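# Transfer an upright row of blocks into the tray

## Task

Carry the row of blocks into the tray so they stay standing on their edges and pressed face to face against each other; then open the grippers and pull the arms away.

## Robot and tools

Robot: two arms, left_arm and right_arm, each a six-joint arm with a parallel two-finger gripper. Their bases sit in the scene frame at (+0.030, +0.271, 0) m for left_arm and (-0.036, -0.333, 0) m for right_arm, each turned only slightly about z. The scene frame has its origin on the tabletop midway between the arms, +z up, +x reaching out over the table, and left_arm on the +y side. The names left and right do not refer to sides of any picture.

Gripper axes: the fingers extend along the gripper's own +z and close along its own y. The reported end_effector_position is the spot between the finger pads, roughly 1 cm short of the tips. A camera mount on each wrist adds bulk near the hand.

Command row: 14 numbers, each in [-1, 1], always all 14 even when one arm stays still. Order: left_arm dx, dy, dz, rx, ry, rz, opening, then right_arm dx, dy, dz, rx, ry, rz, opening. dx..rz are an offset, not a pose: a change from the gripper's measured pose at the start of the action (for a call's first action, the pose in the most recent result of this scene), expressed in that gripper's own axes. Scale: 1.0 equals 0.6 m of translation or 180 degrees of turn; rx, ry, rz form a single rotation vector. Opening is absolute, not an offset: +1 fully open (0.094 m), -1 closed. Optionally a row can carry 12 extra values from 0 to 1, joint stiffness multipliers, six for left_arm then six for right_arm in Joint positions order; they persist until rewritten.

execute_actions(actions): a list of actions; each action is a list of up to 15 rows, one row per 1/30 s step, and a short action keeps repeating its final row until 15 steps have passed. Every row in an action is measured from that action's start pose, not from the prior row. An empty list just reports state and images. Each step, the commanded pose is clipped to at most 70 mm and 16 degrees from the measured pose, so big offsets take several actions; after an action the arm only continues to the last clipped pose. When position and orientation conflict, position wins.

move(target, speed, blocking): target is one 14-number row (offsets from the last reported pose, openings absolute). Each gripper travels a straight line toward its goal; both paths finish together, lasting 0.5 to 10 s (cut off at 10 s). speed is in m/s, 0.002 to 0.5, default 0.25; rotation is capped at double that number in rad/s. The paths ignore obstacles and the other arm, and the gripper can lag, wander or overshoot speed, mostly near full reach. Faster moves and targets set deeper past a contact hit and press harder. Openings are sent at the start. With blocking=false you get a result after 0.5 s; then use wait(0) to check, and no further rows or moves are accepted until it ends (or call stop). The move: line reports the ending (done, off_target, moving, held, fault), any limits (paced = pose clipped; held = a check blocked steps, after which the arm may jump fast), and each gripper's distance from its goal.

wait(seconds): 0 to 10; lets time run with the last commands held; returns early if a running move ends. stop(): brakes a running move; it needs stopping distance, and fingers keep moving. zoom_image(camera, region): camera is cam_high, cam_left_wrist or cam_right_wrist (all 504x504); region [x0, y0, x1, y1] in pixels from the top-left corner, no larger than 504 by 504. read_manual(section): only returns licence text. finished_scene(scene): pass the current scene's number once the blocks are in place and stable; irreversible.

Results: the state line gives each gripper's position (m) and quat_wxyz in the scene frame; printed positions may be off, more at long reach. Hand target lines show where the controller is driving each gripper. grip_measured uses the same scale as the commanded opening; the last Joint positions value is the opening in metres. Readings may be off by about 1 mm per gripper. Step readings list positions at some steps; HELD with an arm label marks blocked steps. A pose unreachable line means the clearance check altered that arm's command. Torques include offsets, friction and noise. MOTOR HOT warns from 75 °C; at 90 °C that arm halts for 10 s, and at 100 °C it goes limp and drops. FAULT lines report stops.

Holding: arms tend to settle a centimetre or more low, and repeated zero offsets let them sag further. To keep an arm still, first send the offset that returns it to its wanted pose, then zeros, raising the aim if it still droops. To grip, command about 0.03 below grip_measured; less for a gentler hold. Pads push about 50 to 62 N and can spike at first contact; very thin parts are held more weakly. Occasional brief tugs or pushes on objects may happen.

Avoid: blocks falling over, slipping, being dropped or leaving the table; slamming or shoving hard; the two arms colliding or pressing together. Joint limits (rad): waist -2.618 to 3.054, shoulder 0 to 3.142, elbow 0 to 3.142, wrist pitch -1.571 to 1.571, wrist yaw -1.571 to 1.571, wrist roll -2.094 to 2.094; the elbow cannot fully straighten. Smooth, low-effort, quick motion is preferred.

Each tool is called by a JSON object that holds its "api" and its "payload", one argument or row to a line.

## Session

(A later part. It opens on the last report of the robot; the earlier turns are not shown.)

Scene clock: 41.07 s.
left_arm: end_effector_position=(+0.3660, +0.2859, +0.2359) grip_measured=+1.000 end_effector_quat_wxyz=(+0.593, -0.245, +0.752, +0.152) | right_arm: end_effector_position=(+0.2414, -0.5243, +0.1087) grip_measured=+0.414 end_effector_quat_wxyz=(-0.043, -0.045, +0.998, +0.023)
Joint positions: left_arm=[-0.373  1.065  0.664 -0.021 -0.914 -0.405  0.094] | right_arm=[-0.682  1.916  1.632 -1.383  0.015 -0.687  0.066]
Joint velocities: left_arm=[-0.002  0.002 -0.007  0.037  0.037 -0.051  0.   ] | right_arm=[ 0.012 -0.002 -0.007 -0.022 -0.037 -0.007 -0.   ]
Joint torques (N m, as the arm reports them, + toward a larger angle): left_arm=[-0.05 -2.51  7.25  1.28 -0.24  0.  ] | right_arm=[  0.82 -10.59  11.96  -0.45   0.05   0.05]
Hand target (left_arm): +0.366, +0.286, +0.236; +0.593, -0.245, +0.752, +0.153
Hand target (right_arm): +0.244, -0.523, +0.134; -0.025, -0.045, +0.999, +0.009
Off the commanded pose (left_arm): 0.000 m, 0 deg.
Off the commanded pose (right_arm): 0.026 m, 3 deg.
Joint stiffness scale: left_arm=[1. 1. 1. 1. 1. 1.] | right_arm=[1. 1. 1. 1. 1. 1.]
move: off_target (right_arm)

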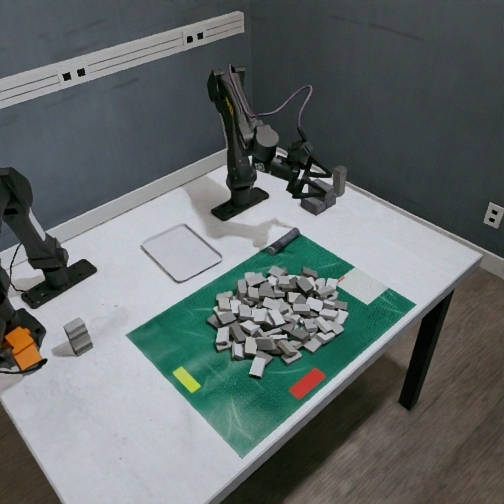

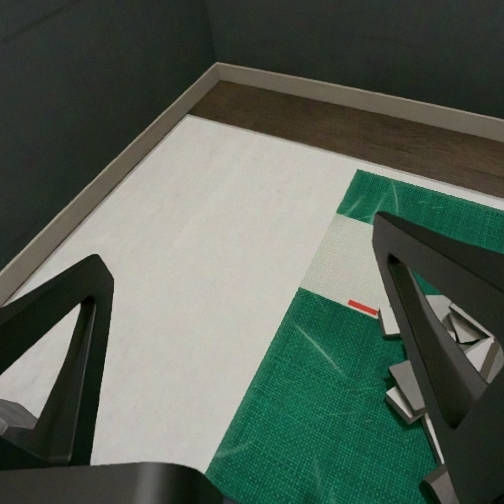

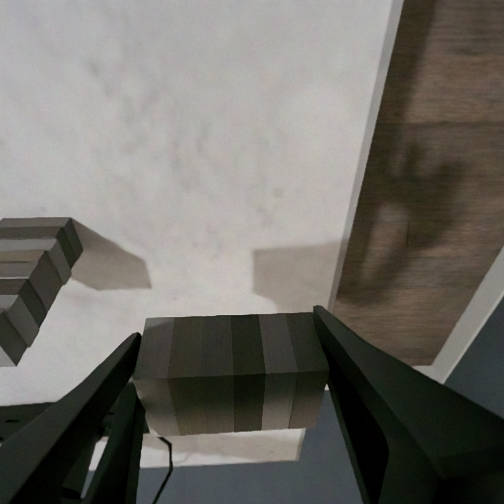

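{"api": "move", "payload": {
  "target": [0,0,0,0,0,0,1,0,0,-0.12,0,0,0,0.3],
  "speed": 0.1
}}

{"api": "move", "payload": {
  "target": [0,0,0,0,0,0,1,-0.08,0.5,-0.03,0,0,0,0.3],
  "speed": 0.12
}}

{"api": "move", "payload": {
  "target": [0,0,0,0,0,0,1,0.28,0.4,0,0,0,0,0.3],
  "speed": 0.12
}}

Scene clock: 46.90 s.
left_arm: end_effector_position=(+0.3660, +0.2859, +0.2358) grip_measured=+1.000 end_effector_quat_wxyz=(+0.593, -0.245, +0.752, +0.152) | right_arm: end_effector_position=(+0.2485, -0.5291, +0.1532) grip_measured=+0.414 end_effector_quat_wxyz=(-0.026, -0.044, +0.999, +0.010)
Joint positions: left_arm=[-0.373  1.065  0.664 -0.021 -0.914 -0.405  0.094] | right_arm=[-0.682  1.916  1.812 -1.521  0.015 -0.687  0.066]
Joint velocities: left_arm=[0.002 0.002 0.002 0.022 0.007 0.022 0.   ] | right_arm=[-0.002  0.002  0.007 -0.007 -0.037 -0.007  0.   ]
Joint torques (N m, as the arm reports them, + toward a larger angle): left_arm=[-0.03 -2.51  7.24  1.27 -0.18 -0.03] | right_arm=[  0.49 -10.87  11.83  -0.29   0.05   0.  ]
Hand target (left_arm): +0.366, +0.286, +0.236; +0.593, -0.245, +0.752, +0.153
Hand target (right_arm): +0.248, -0.527, +0.179; -0.005, -0.045, +0.999, -0.006
Off the commanded pose (left_arm): 0.000 m, 0 deg.
Off the commanded pose (right_arm): 0.027 m, 2 deg.
Joint stiffness scale: left_arm=[1. 1. 1. 1. 1. 1.] | right_arm=[1. 1. 1. 1. 1. 1.]
joint sent to its limit (right arm) — the command would take joint 4 (wrist pitch) past its lower limit, so that joint was sent only as far as its limit.
move: off_target (right_arm)

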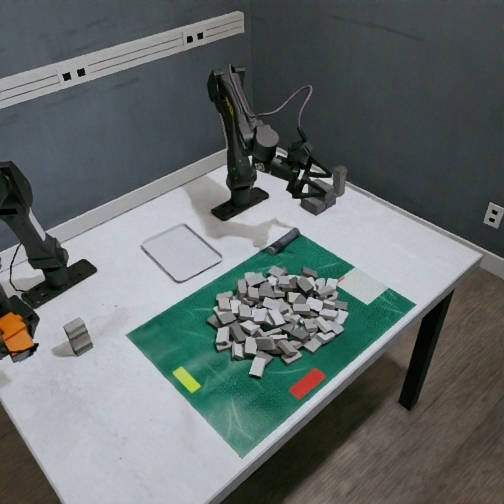

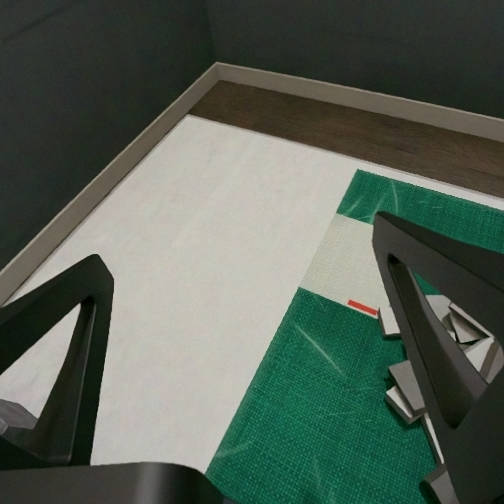

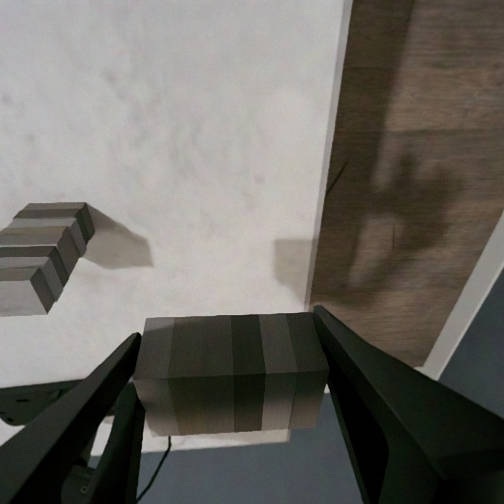

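Scene clock: 49.93 s.
left_arm: end_effector_position=(+0.3660, +0.2858, +0.2358) grip_measured=+1.000 end_effector_quat_wxyz=(+0.593, -0.245, +0.752, +0.152) | right_arm: end_effector_position=(+0.2673, -0.2216, +0.1573) grip_measured=+0.414 end_effector_quat_wxyz=(-0.036, -0.048, +0.998, +0.012)
Joint positions: left_arm=[-0.373  1.065  0.664 -0.021 -0.913 -0.405  0.094] | right_arm=[ 0.241  1.834  1.72  -1.519 -0.043  0.227  0.066]
Joint velocities: left_arm=[ 0.002 -0.002  0.012 -0.051  0.037 -0.066  0.   ] | right_arm=[-0.022 -0.007 -0.012 -0.022  0.022  0.022 -0.   ]
Joint torques (N m, as the arm reports them, + toward a larger angle): left_arm=[-0.11 -2.5   7.27  1.3  -0.19 -0.01] | right_arm=[ 0.38 -8.46 12.08 -0.32 -0.01  0.08]
Hand target (left_arm): +0.366, +0.286, +0.236; +0.593, -0.245, +0.752, +0.152
Hand target (right_arm): +0.267, -0.220, +0.175; -0.023, -0.045, +0.999, +0.018
Off the commanded pose (left_arm): 0.000 m, 0 deg.
Off the commanded pose (right_arm): 0.019 m, 1 deg.
Joint stiffness scale: left_arm=[1. 1. 1. 1. 1. 1.] | right_arm=[1. 1. 1. 1. 1. 1.]
joint sent to its limit (right arm) — the command would take joint 4 (wrist pitch) past its lower limit, so that joint was sent only as far as its limit.
move: off_target (right_arm)

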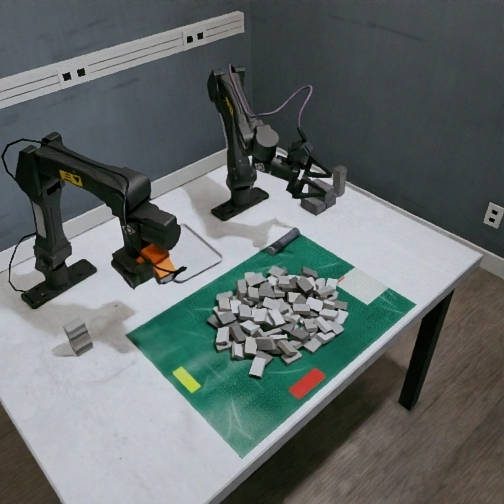

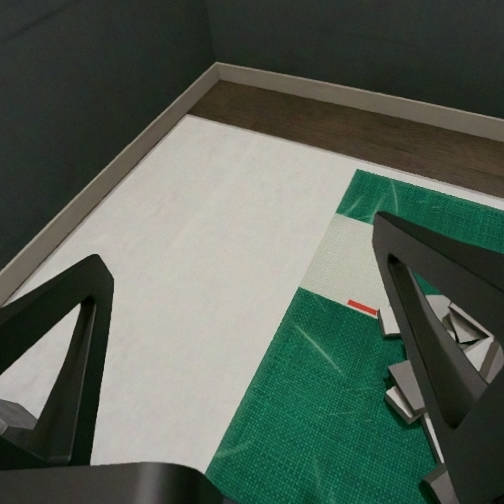

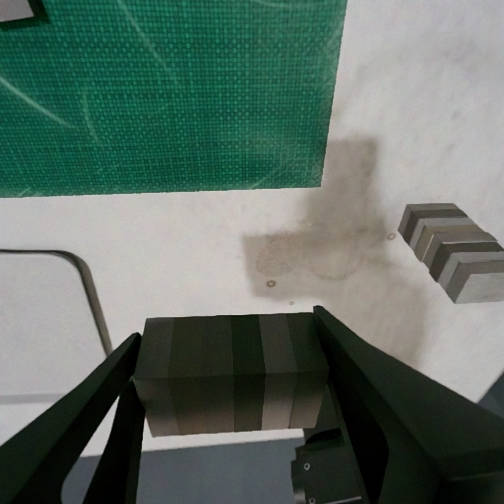

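Scene clock: 52.90 s.
left_arm: end_effector_position=(+0.3661, +0.2857, +0.2358) grip_measured=+1.000 end_effector_quat_wxyz=(+0.593, -0.244, +0.752, +0.152) | right_arm: end_effector_position=(+0.0724, +0.0002, +0.1551) grip_measured=+0.414 end_effector_quat_wxyz=(-0.045, -0.051, +0.998, -0.004)
Joint positions: left_arm=[-0.373  1.065  0.664 -0.021 -0.913 -0.405  0.094] | right_arm=[ 1.129  1.925  1.83  -1.519 -0.079  1.109  0.066]
Joint velocities: left_arm=[ 0.007 -0.007  0.002  0.081  0.022 -0.037  0.   ] | right_arm=[-0.007  0.007  0.017 -0.022 -0.022  0.007  0.   ]
Joint torques (N m, as the arm reports them, + toward a larger angle): left_arm=[-0.1  -2.5   7.24  1.29 -0.18 -0.01] | right_arm=[ 0.31 -9.39 12.13 -0.23 -0.14  0.07]
Hand target (left_arm): +0.366, +0.286, +0.236; +0.593, -0.245, +0.752, +0.152
Hand target (right_arm): +0.070, +0.002, +0.174; -0.042, -0.048, +0.998, +0.014
Off the commanded pose (left_arm): 0.000 m, 0 deg.
Off the commanded pose (right_arm): 0.021 m, 2 deg.
Joint stiffness scale: left_arm=[1. 1. 1. 1. 1. 1.] | right_arm=[1. 1. 1. 1. 1. 1.]
move: off_target (right_arm)

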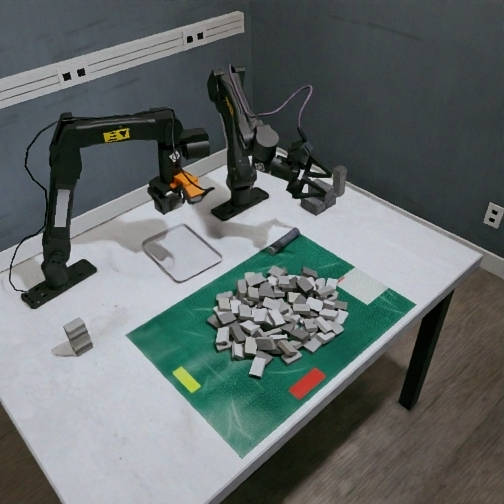

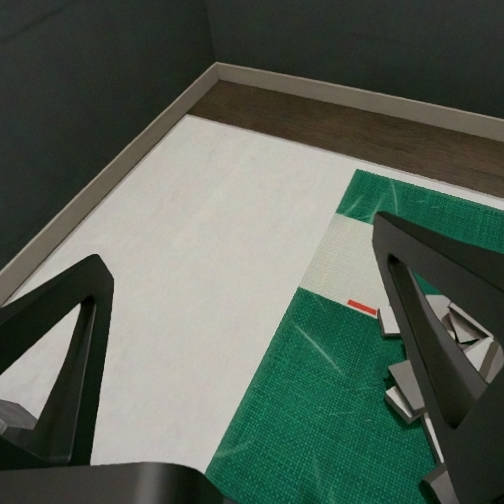

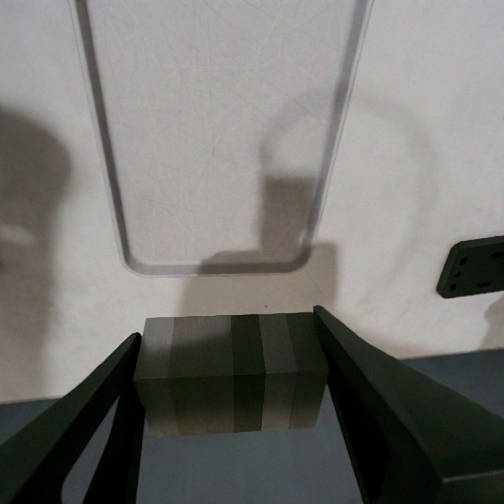

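{"api": "move", "payload": {
  "target": [0,0,0,0,0,0,1,-0.2,0.025,0.1,0,0,0,0.3],
  "speed": 0.1
}}

Scene clock: 57.40 s.
left_arm: end_effector_position=(+0.3662, +0.2855, +0.2357) grip_measured=+1.000 end_effector_quat_wxyz=(+0.593, -0.244, +0.752, +0.151) | right_arm: end_effector_position=(+0.1785, +0.0168, +0.0582) grip_measured=+0.414 end_effector_quat_wxyz=(-0.060, -0.047, +0.997, -0.032)
Joint positions: left_arm=[-0.373  1.065  0.664 -0.021 -0.912 -0.405  0.094] | right_arm=[ 0.908  2.267  1.96  -1.387 -0.059  0.894  0.066]
Joint velocities: left_arm=[ 0.002  0.007  0.027 -0.037 -0.007  0.007  0.   ] | right_arm=[-0.002 -0.022 -0.012 -0.022  0.051 -0.022 -0.001]
Joint torques (N m, as the arm reports them, + toward a larger angle): left_arm=[-0.12 -2.5   7.22  1.31 -0.19  0.  ] | right_arm=[ -0.43 -12.6   12.05  -0.21  -0.04  -0.11]
Hand target (left_arm): +0.366, +0.286, +0.236; +0.593, -0.244, +0.752, +0.152
Hand target (right_arm): +0.185, +0.025, +0.083; -0.043, -0.051, +0.998, -0.004
Off the commanded pose (left_arm): 0.000 m, 0 deg.
Off the commanded pose (right_arm): 0.029 m, 4 deg.
Joint stiffness scale: left_arm=[1. 1. 1. 1. 1. 1.] | right_arm=[1. 1. 1. 1. 1. 1.]
move: off_target (right_arm)

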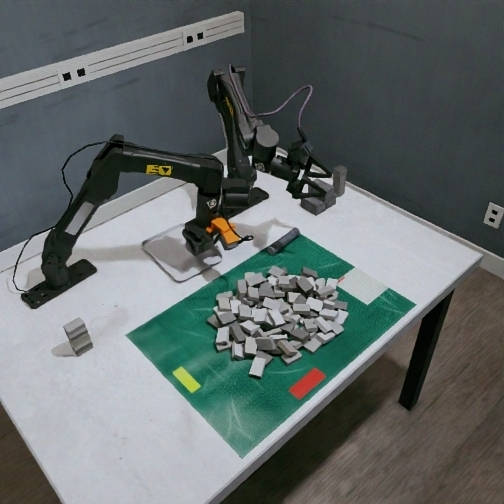

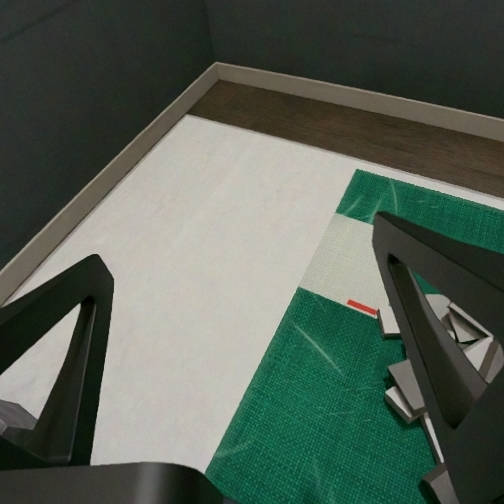

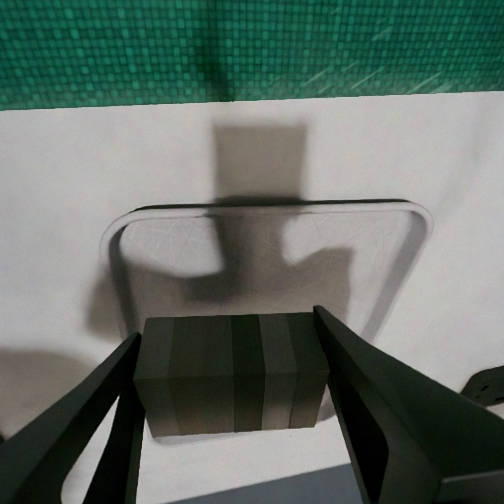

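{"api": "move", "payload": {
  "target": [0,0,0,0,0,0,1,0.02,-0.015,0.025,-0.02,-0.05,0,0.3],
  "speed": 0.03
}}

Scene clock: 64.23 s.
left_arm: end_effector_position=(+0.3662, +0.2855, +0.2357) grip_measured=+1.000 end_effector_quat_wxyz=(+0.593, -0.244, +0.752, +0.151) | right_arm: end_effector_position=(+0.1649, +0.0001, +0.0272) grip_measured=+0.414 end_effector_quat_wxyz=(-0.004, -0.048, +0.999, -0.018)
Joint positions: left_arm=[-0.373  1.065  0.664 -0.021 -0.911 -0.405  0.094] | right_arm=[ 0.947  2.11   1.59  -1.086  0.014  0.936  0.066]
Joint velocities: left_arm=[-0.007  0.002 -0.032 -0.007  0.007  0.037  0.   ] | right_arm=[ 0.007  0.002 -0.002  0.007 -0.022 -0.037  0.   ]
Joint torques (N m, as the arm reports them, + toward a larger angle): left_arm=[-0.04 -2.54  7.29  1.28 -0.23 -0.01] | right_arm=[  0.96 -13.02   6.89   0.2    0.18   0.05]
Hand target (left_arm): +0.366, +0.286, +0.236; +0.593, -0.244, +0.752, +0.152
Hand target (right_arm): +0.166, +0.006, +0.046; +0.015, -0.048, +0.999, +0.003
Off the commanded pose (left_arm): 0.000 m, 0 deg.
Off the commanded pose (right_arm): 0.019 m, 3 deg.
Joint stiffness scale: left_arm=[1. 1. 1. 1. 1. 1.] | right_arm=[1. 1. 1. 1. 1. 1.]
move: off_target (right_arm)

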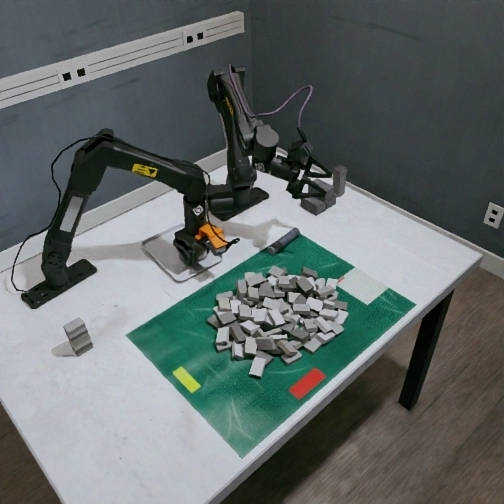

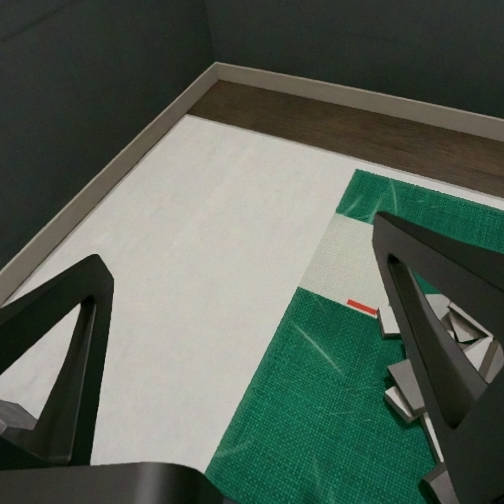

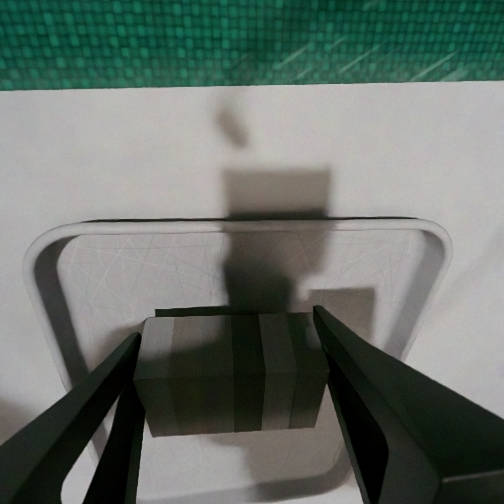

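{"api": "move", "payload": {
  "target": [0,0,0,0,0,0,1,0,0,-0.018,-0.01,-0.01,0,0.3],
  "speed": 0.02
}}

Scene clock: 67.57 s.
left_arm: end_effector_position=(+0.3663, +0.2854, +0.2356) grip_measured=+1.000 end_effector_quat_wxyz=(+0.593, -0.244, +0.752, +0.151) | right_arm: end_effector_position=(+0.1646, -0.0007, +0.0211) grip_measured=+0.414 end_effector_quat_wxyz=(-0.002, -0.047, +0.999, -0.017)
Joint positions: left_arm=[-0.373  1.065  0.664 -0.021 -0.911 -0.405  0.094] | right_arm=[ 0.947  2.11   1.565 -1.056  0.015  0.937  0.066]
Joint velocities: left_arm=[-0.012 -0.017  0.007  0.022 -0.125  0.007  0.   ] | right_arm=[ 0.012 -0.017  0.032  0.037  0.037 -0.007 -0.001]
Joint torques (N m, as the arm reports them, + toward a larger angle): left_arm=[-0.01 -2.44  7.29  1.29 -0.21 -0.02] | right_arm=[  0.36 -12.74   6.53   0.16   0.13  -0.01]
Hand target (left_arm): +0.366, +0.285, +0.236; +0.593, -0.244, +0.752, +0.151
Hand target (right_arm): +0.165, +0.001, +0.038; +0.011, -0.048, +0.999, -0.002
Off the commanded pose (left_arm): 0.000 m, 0 deg.
Off the commanded pose (right_arm): 0.017 m, 2 deg.
Joint stiffness scale: left_arm=[1. 1. 1. 1. 1. 1.] | right_arm=[1. 1. 1. 1. 1. 1.]
move: off_target (right_arm)

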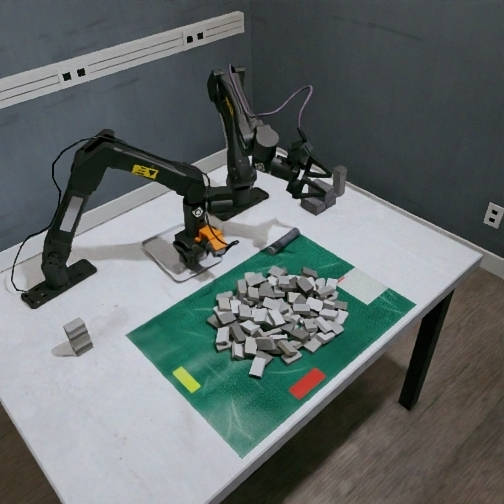

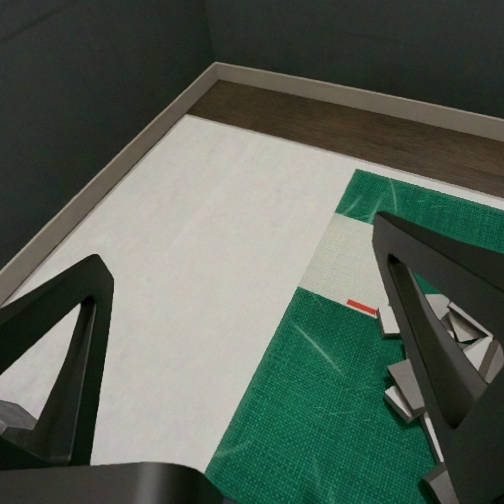

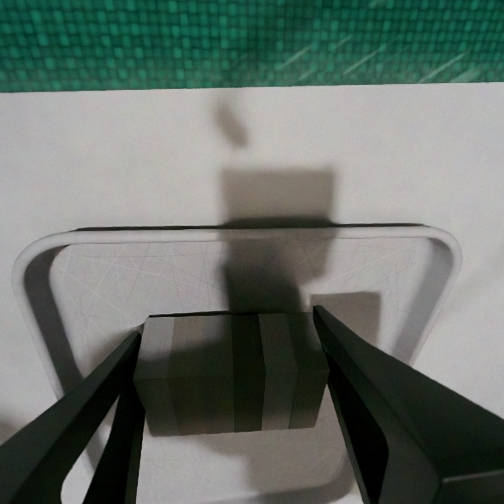

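Still free; a bit lower.

{"api": "move", "payload": {
  "target": [0,0,0,0,0,0,1,0,0,-0.02,-0.01,-0.01,0,0.3],
  "speed": 0.02
}}

Scene clock: 70.33 s.
left_arm: end_effector_position=(+0.3663, +0.2853, +0.2356) grip_measured=+1.000 end_effector_quat_wxyz=(+0.593, -0.244, +0.752, +0.151) | right_arm: end_effector_position=(+0.1647, -0.0008, +0.0204) grip_measured=+0.414 end_effector_quat_wxyz=(+0.001, -0.047, +0.999, -0.013)
Joint positions: left_arm=[-0.373  1.065  0.664 -0.021 -0.91  -0.405  0.094] | right_arm=[ 0.947  2.101  1.548 -1.038  0.015  0.937  0.066]
Joint velocities: left_arm=[-0.002 -0.017 -0.012  0.022 -0.066  0.037  0.   ] | right_arm=[ 0.012  0.007 -0.002 -0.022  0.007 -0.081 -0.001]
Joint torques (N m, as the arm reports them, + toward a larger angle): left_arm=[-0.07 -2.51  7.3   1.32 -0.2   0.  ] | right_arm=[  0.36 -12.09   6.05   0.25   0.14   0.  ]
Hand target (left_arm): +0.366, +0.285, +0.236; +0.593, -0.244, +0.752, +0.151
Hand target (right_arm): +0.165, -0.000, +0.033; +0.012, -0.048, +0.999, -0.001
Off the commanded pose (left_arm): 0.000 m, 0 deg.
Off the commanded pose (right_arm): 0.013 m, 2 deg.
Joint stiffness scale: left_arm=[1. 1. 1. 1. 1. 1.] | right_arm=[1. 1. 1. 1. 1. 1.]
move: off_target (right_arm)

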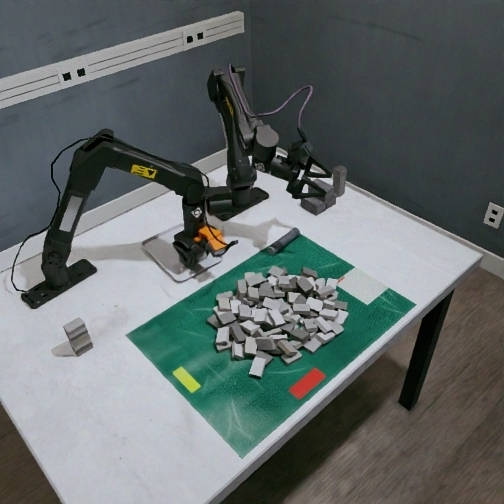

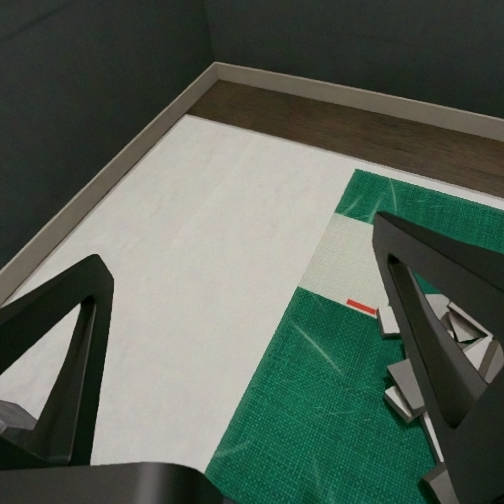

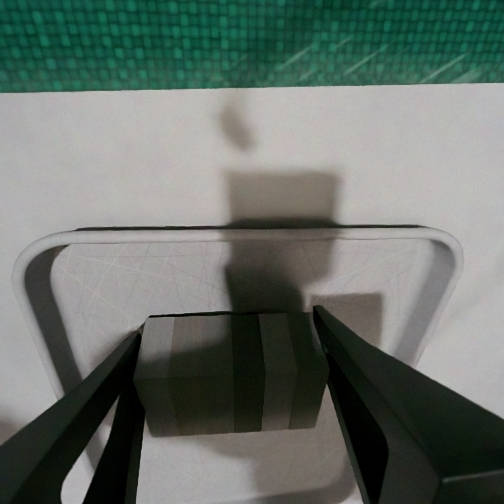

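Contact. Release modestly, then rise.

{"api": "move", "payload": {
  "target": [0,0,0,0,0,0,1,0,0,-0.02,0,0,0,0.7],
  "speed": 0.02
}}

{"api": "move", "payload": {
  "target": [0,0,0,0,0,0,1,0,0,-0.2,0,0,0,0.7],
  "speed": 0.1
}}

{"api": "move", "payload": {
  "target": [0,0,0,0,0,0,1,-0.1,-0.4,-0.05,0,0,0,1]
}}

Scene clock: 72.90 s.
left_arm: end_effector_position=(+0.3664, +0.2851, +0.2356) grip_measured=+1.000 end_effector_quat_wxyz=(+0.593, -0.244, +0.753, +0.150) | right_arm: end_effector_position=(+0.1619, -0.0054, +0.0205) grip_measured=+0.698 end_effector_quat_wxyz=(-0.005, -0.047, +0.999, -0.022)
Joint positions: left_arm=[-0.373  1.065  0.664 -0.021 -0.909 -0.405  0.094] | right_arm=[ 0.947  2.101  1.548 -1.059  0.015  0.937  0.08 ]
Joint velocities: left_arm=[ 0.002 -0.007  0.002 -0.022  0.051  0.007  0.   ] | right_arm=[-0.017 -0.002 -0.002 -0.066  0.022 -0.037 -0.   ]
Joint torques (N m, as the arm reports them, + toward a larger angle): left_arm=[-0.05 -2.45  7.35  1.32 -0.21 -0.01] | right_arm=[  0.14 -10.12   9.9   -0.04   0.06  -0.03]
Hand target (left_arm): +0.366, +0.285, +0.236; +0.593, -0.244, +0.753, +0.151
Hand target (right_arm): +0.165, -0.000, +0.032; +0.001, -0.047, +0.999, -0.012
Off the commanded pose (left_arm): 0.000 m, 0 deg.
Off the commanded pose (right_arm): 0.013 m, 1 deg.
Joint stiffness scale: left_arm=[1. 1. 1. 1. 1. 1.] | right_arm=[1. 1. 1. 1. 1. 1.]
move: off_target (right_arm)

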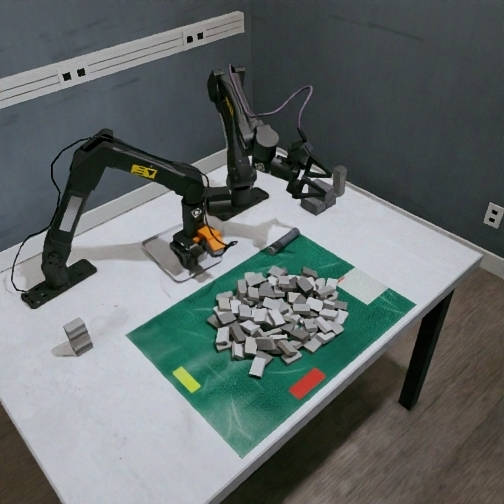

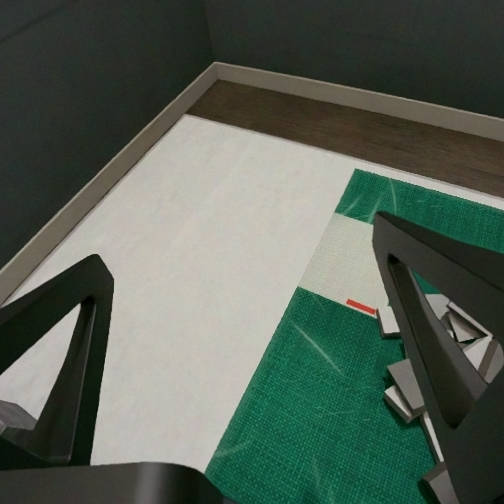

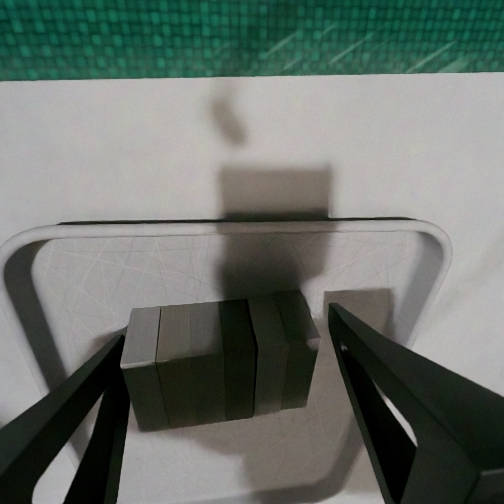

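Scene clock: 74.70 s.
left_arm: end_effector_position=(+0.3664, +0.2851, +0.2355) grip_measured=+1.000 end_effector_quat_wxyz=(+0.593, -0.243, +0.753, +0.150) | right_arm: end_effector_position=(+0.1639, -0.0016, +0.1326) grip_measured=+0.698 end_effector_quat_wxyz=(-0.008, -0.047, +0.999, -0.026)
Joint positions: left_arm=[-0.373  1.065  0.664 -0.021 -0.909 -0.405  0.094] | right_arm=[ 0.947  2.087  1.975 -1.512  0.014  0.937  0.08 ]
Joint velocities: left_arm=[-0.007  0.007 -0.002  0.081 -0.022  0.007  0.   ] | right_arm=[-0.002  0.002 -0.007 -0.081 -0.037 -0.066  0.001]
Joint torques (N m, as the arm reports them, + toward a larger angle): left_arm=[-0.1  -2.46  7.32  1.31 -0.23  0.01] | right_arm=[ 0.7  -9.11 10.48 -0.07  0.06  0.05]
Hand target (left_arm): +0.366, +0.285, +0.236; +0.593, -0.244, +0.753, +0.150
Hand target (right_arm): +0.163, +0.002, +0.140; -0.005, -0.047, +0.999, -0.021
Off the commanded pose (left_arm): 0.000 m, 0 deg.
Off the commanded pose (right_arm): 0.008 m, 1 deg.
Joint stiffness scale: left_arm=[1. 1. 1. 1. 1. 1.] | right_arm=[1. 1. 1. 1. 1. 1.]
move: done

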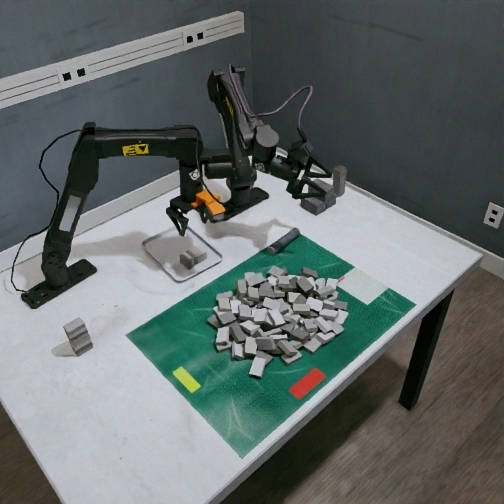

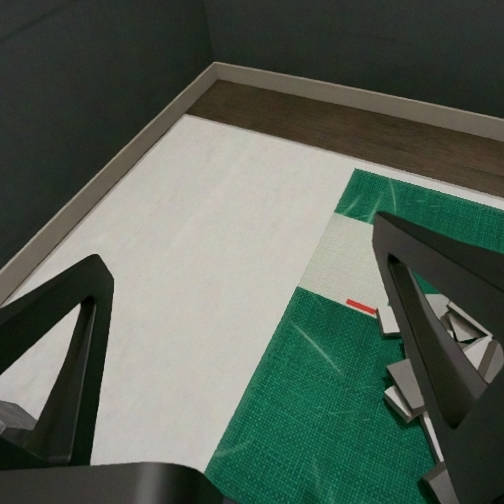

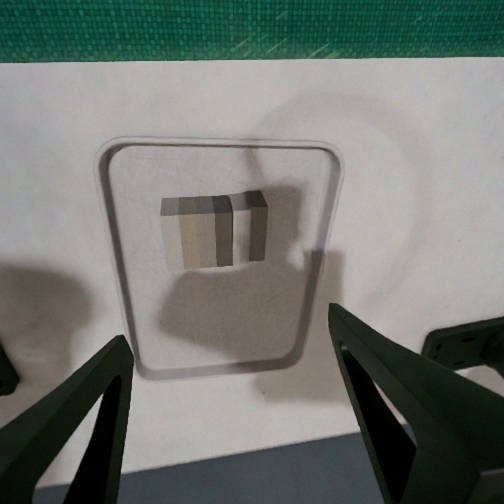

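Scene clock: 76.33 s.
left_arm: end_effector_position=(+0.3665, +0.2850, +0.2355) grip_measured=+1.000 end_effector_quat_wxyz=(+0.593, -0.243, +0.753, +0.150) | right_arm: end_effector_position=(+0.2580, -0.2317, +0.1708) grip_measured=+1.000 end_effector_quat_wxyz=(-0.008, -0.043, +0.999, -0.027)
Joint positions: left_arm=[-0.373  1.065  0.664 -0.021 -0.908 -0.405  0.094] | right_arm=[ 0.271  1.763  1.687 -1.527  0.047  0.27   0.094]
Joint velocities: left_arm=[ 0.002  0.012  0.007 -0.007 -0.022 -0.037  0.   ] | right_arm=[-0.017 -0.002  0.002 -0.037  0.007 -0.007  0.   ]
Joint torques (N m, as the arm reports them, + toward a larger angle): left_arm=[ 0.02 -2.46  7.17  1.29 -0.22 -0.02] | right_arm=[-0.09 -8.28  7.5   0.01  0.12 -0.09]
Hand target (left_arm): +0.366, +0.285, +0.236; +0.593, -0.243, +0.753, +0.150
Hand target (right_arm): +0.254, -0.234, +0.178; -0.004, -0.047, +0.999, -0.027
Off the commanded pose (left_arm): 0.000 m, 0 deg.
Off the commanded pose (right_arm): 0.012 m, 1 deg.
Joint stiffness scale: left_arm=[1. 1. 1. 1. 1. 1.] | right_arm=[1. 1. 1. 1. 1. 1.]
move: off_target (right_arm)

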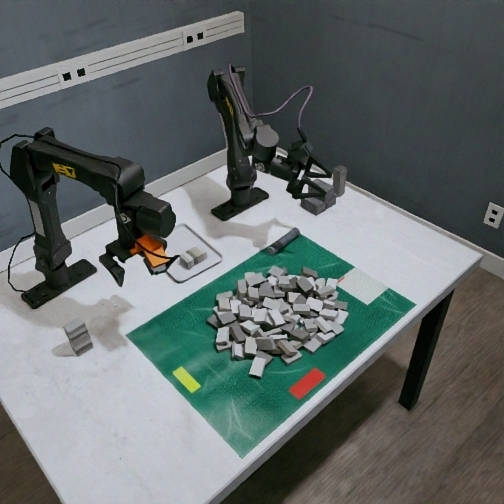

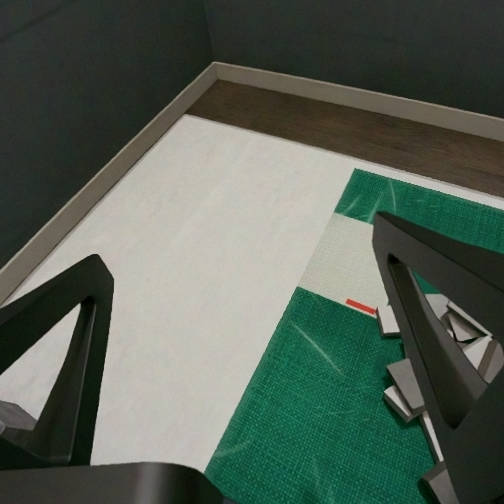

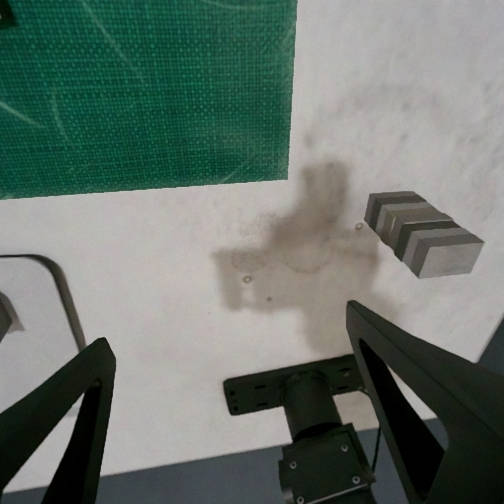

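{"api": "finished_scene", "payload": {
  "scene": 1
}}

The scene is finished: the task was done.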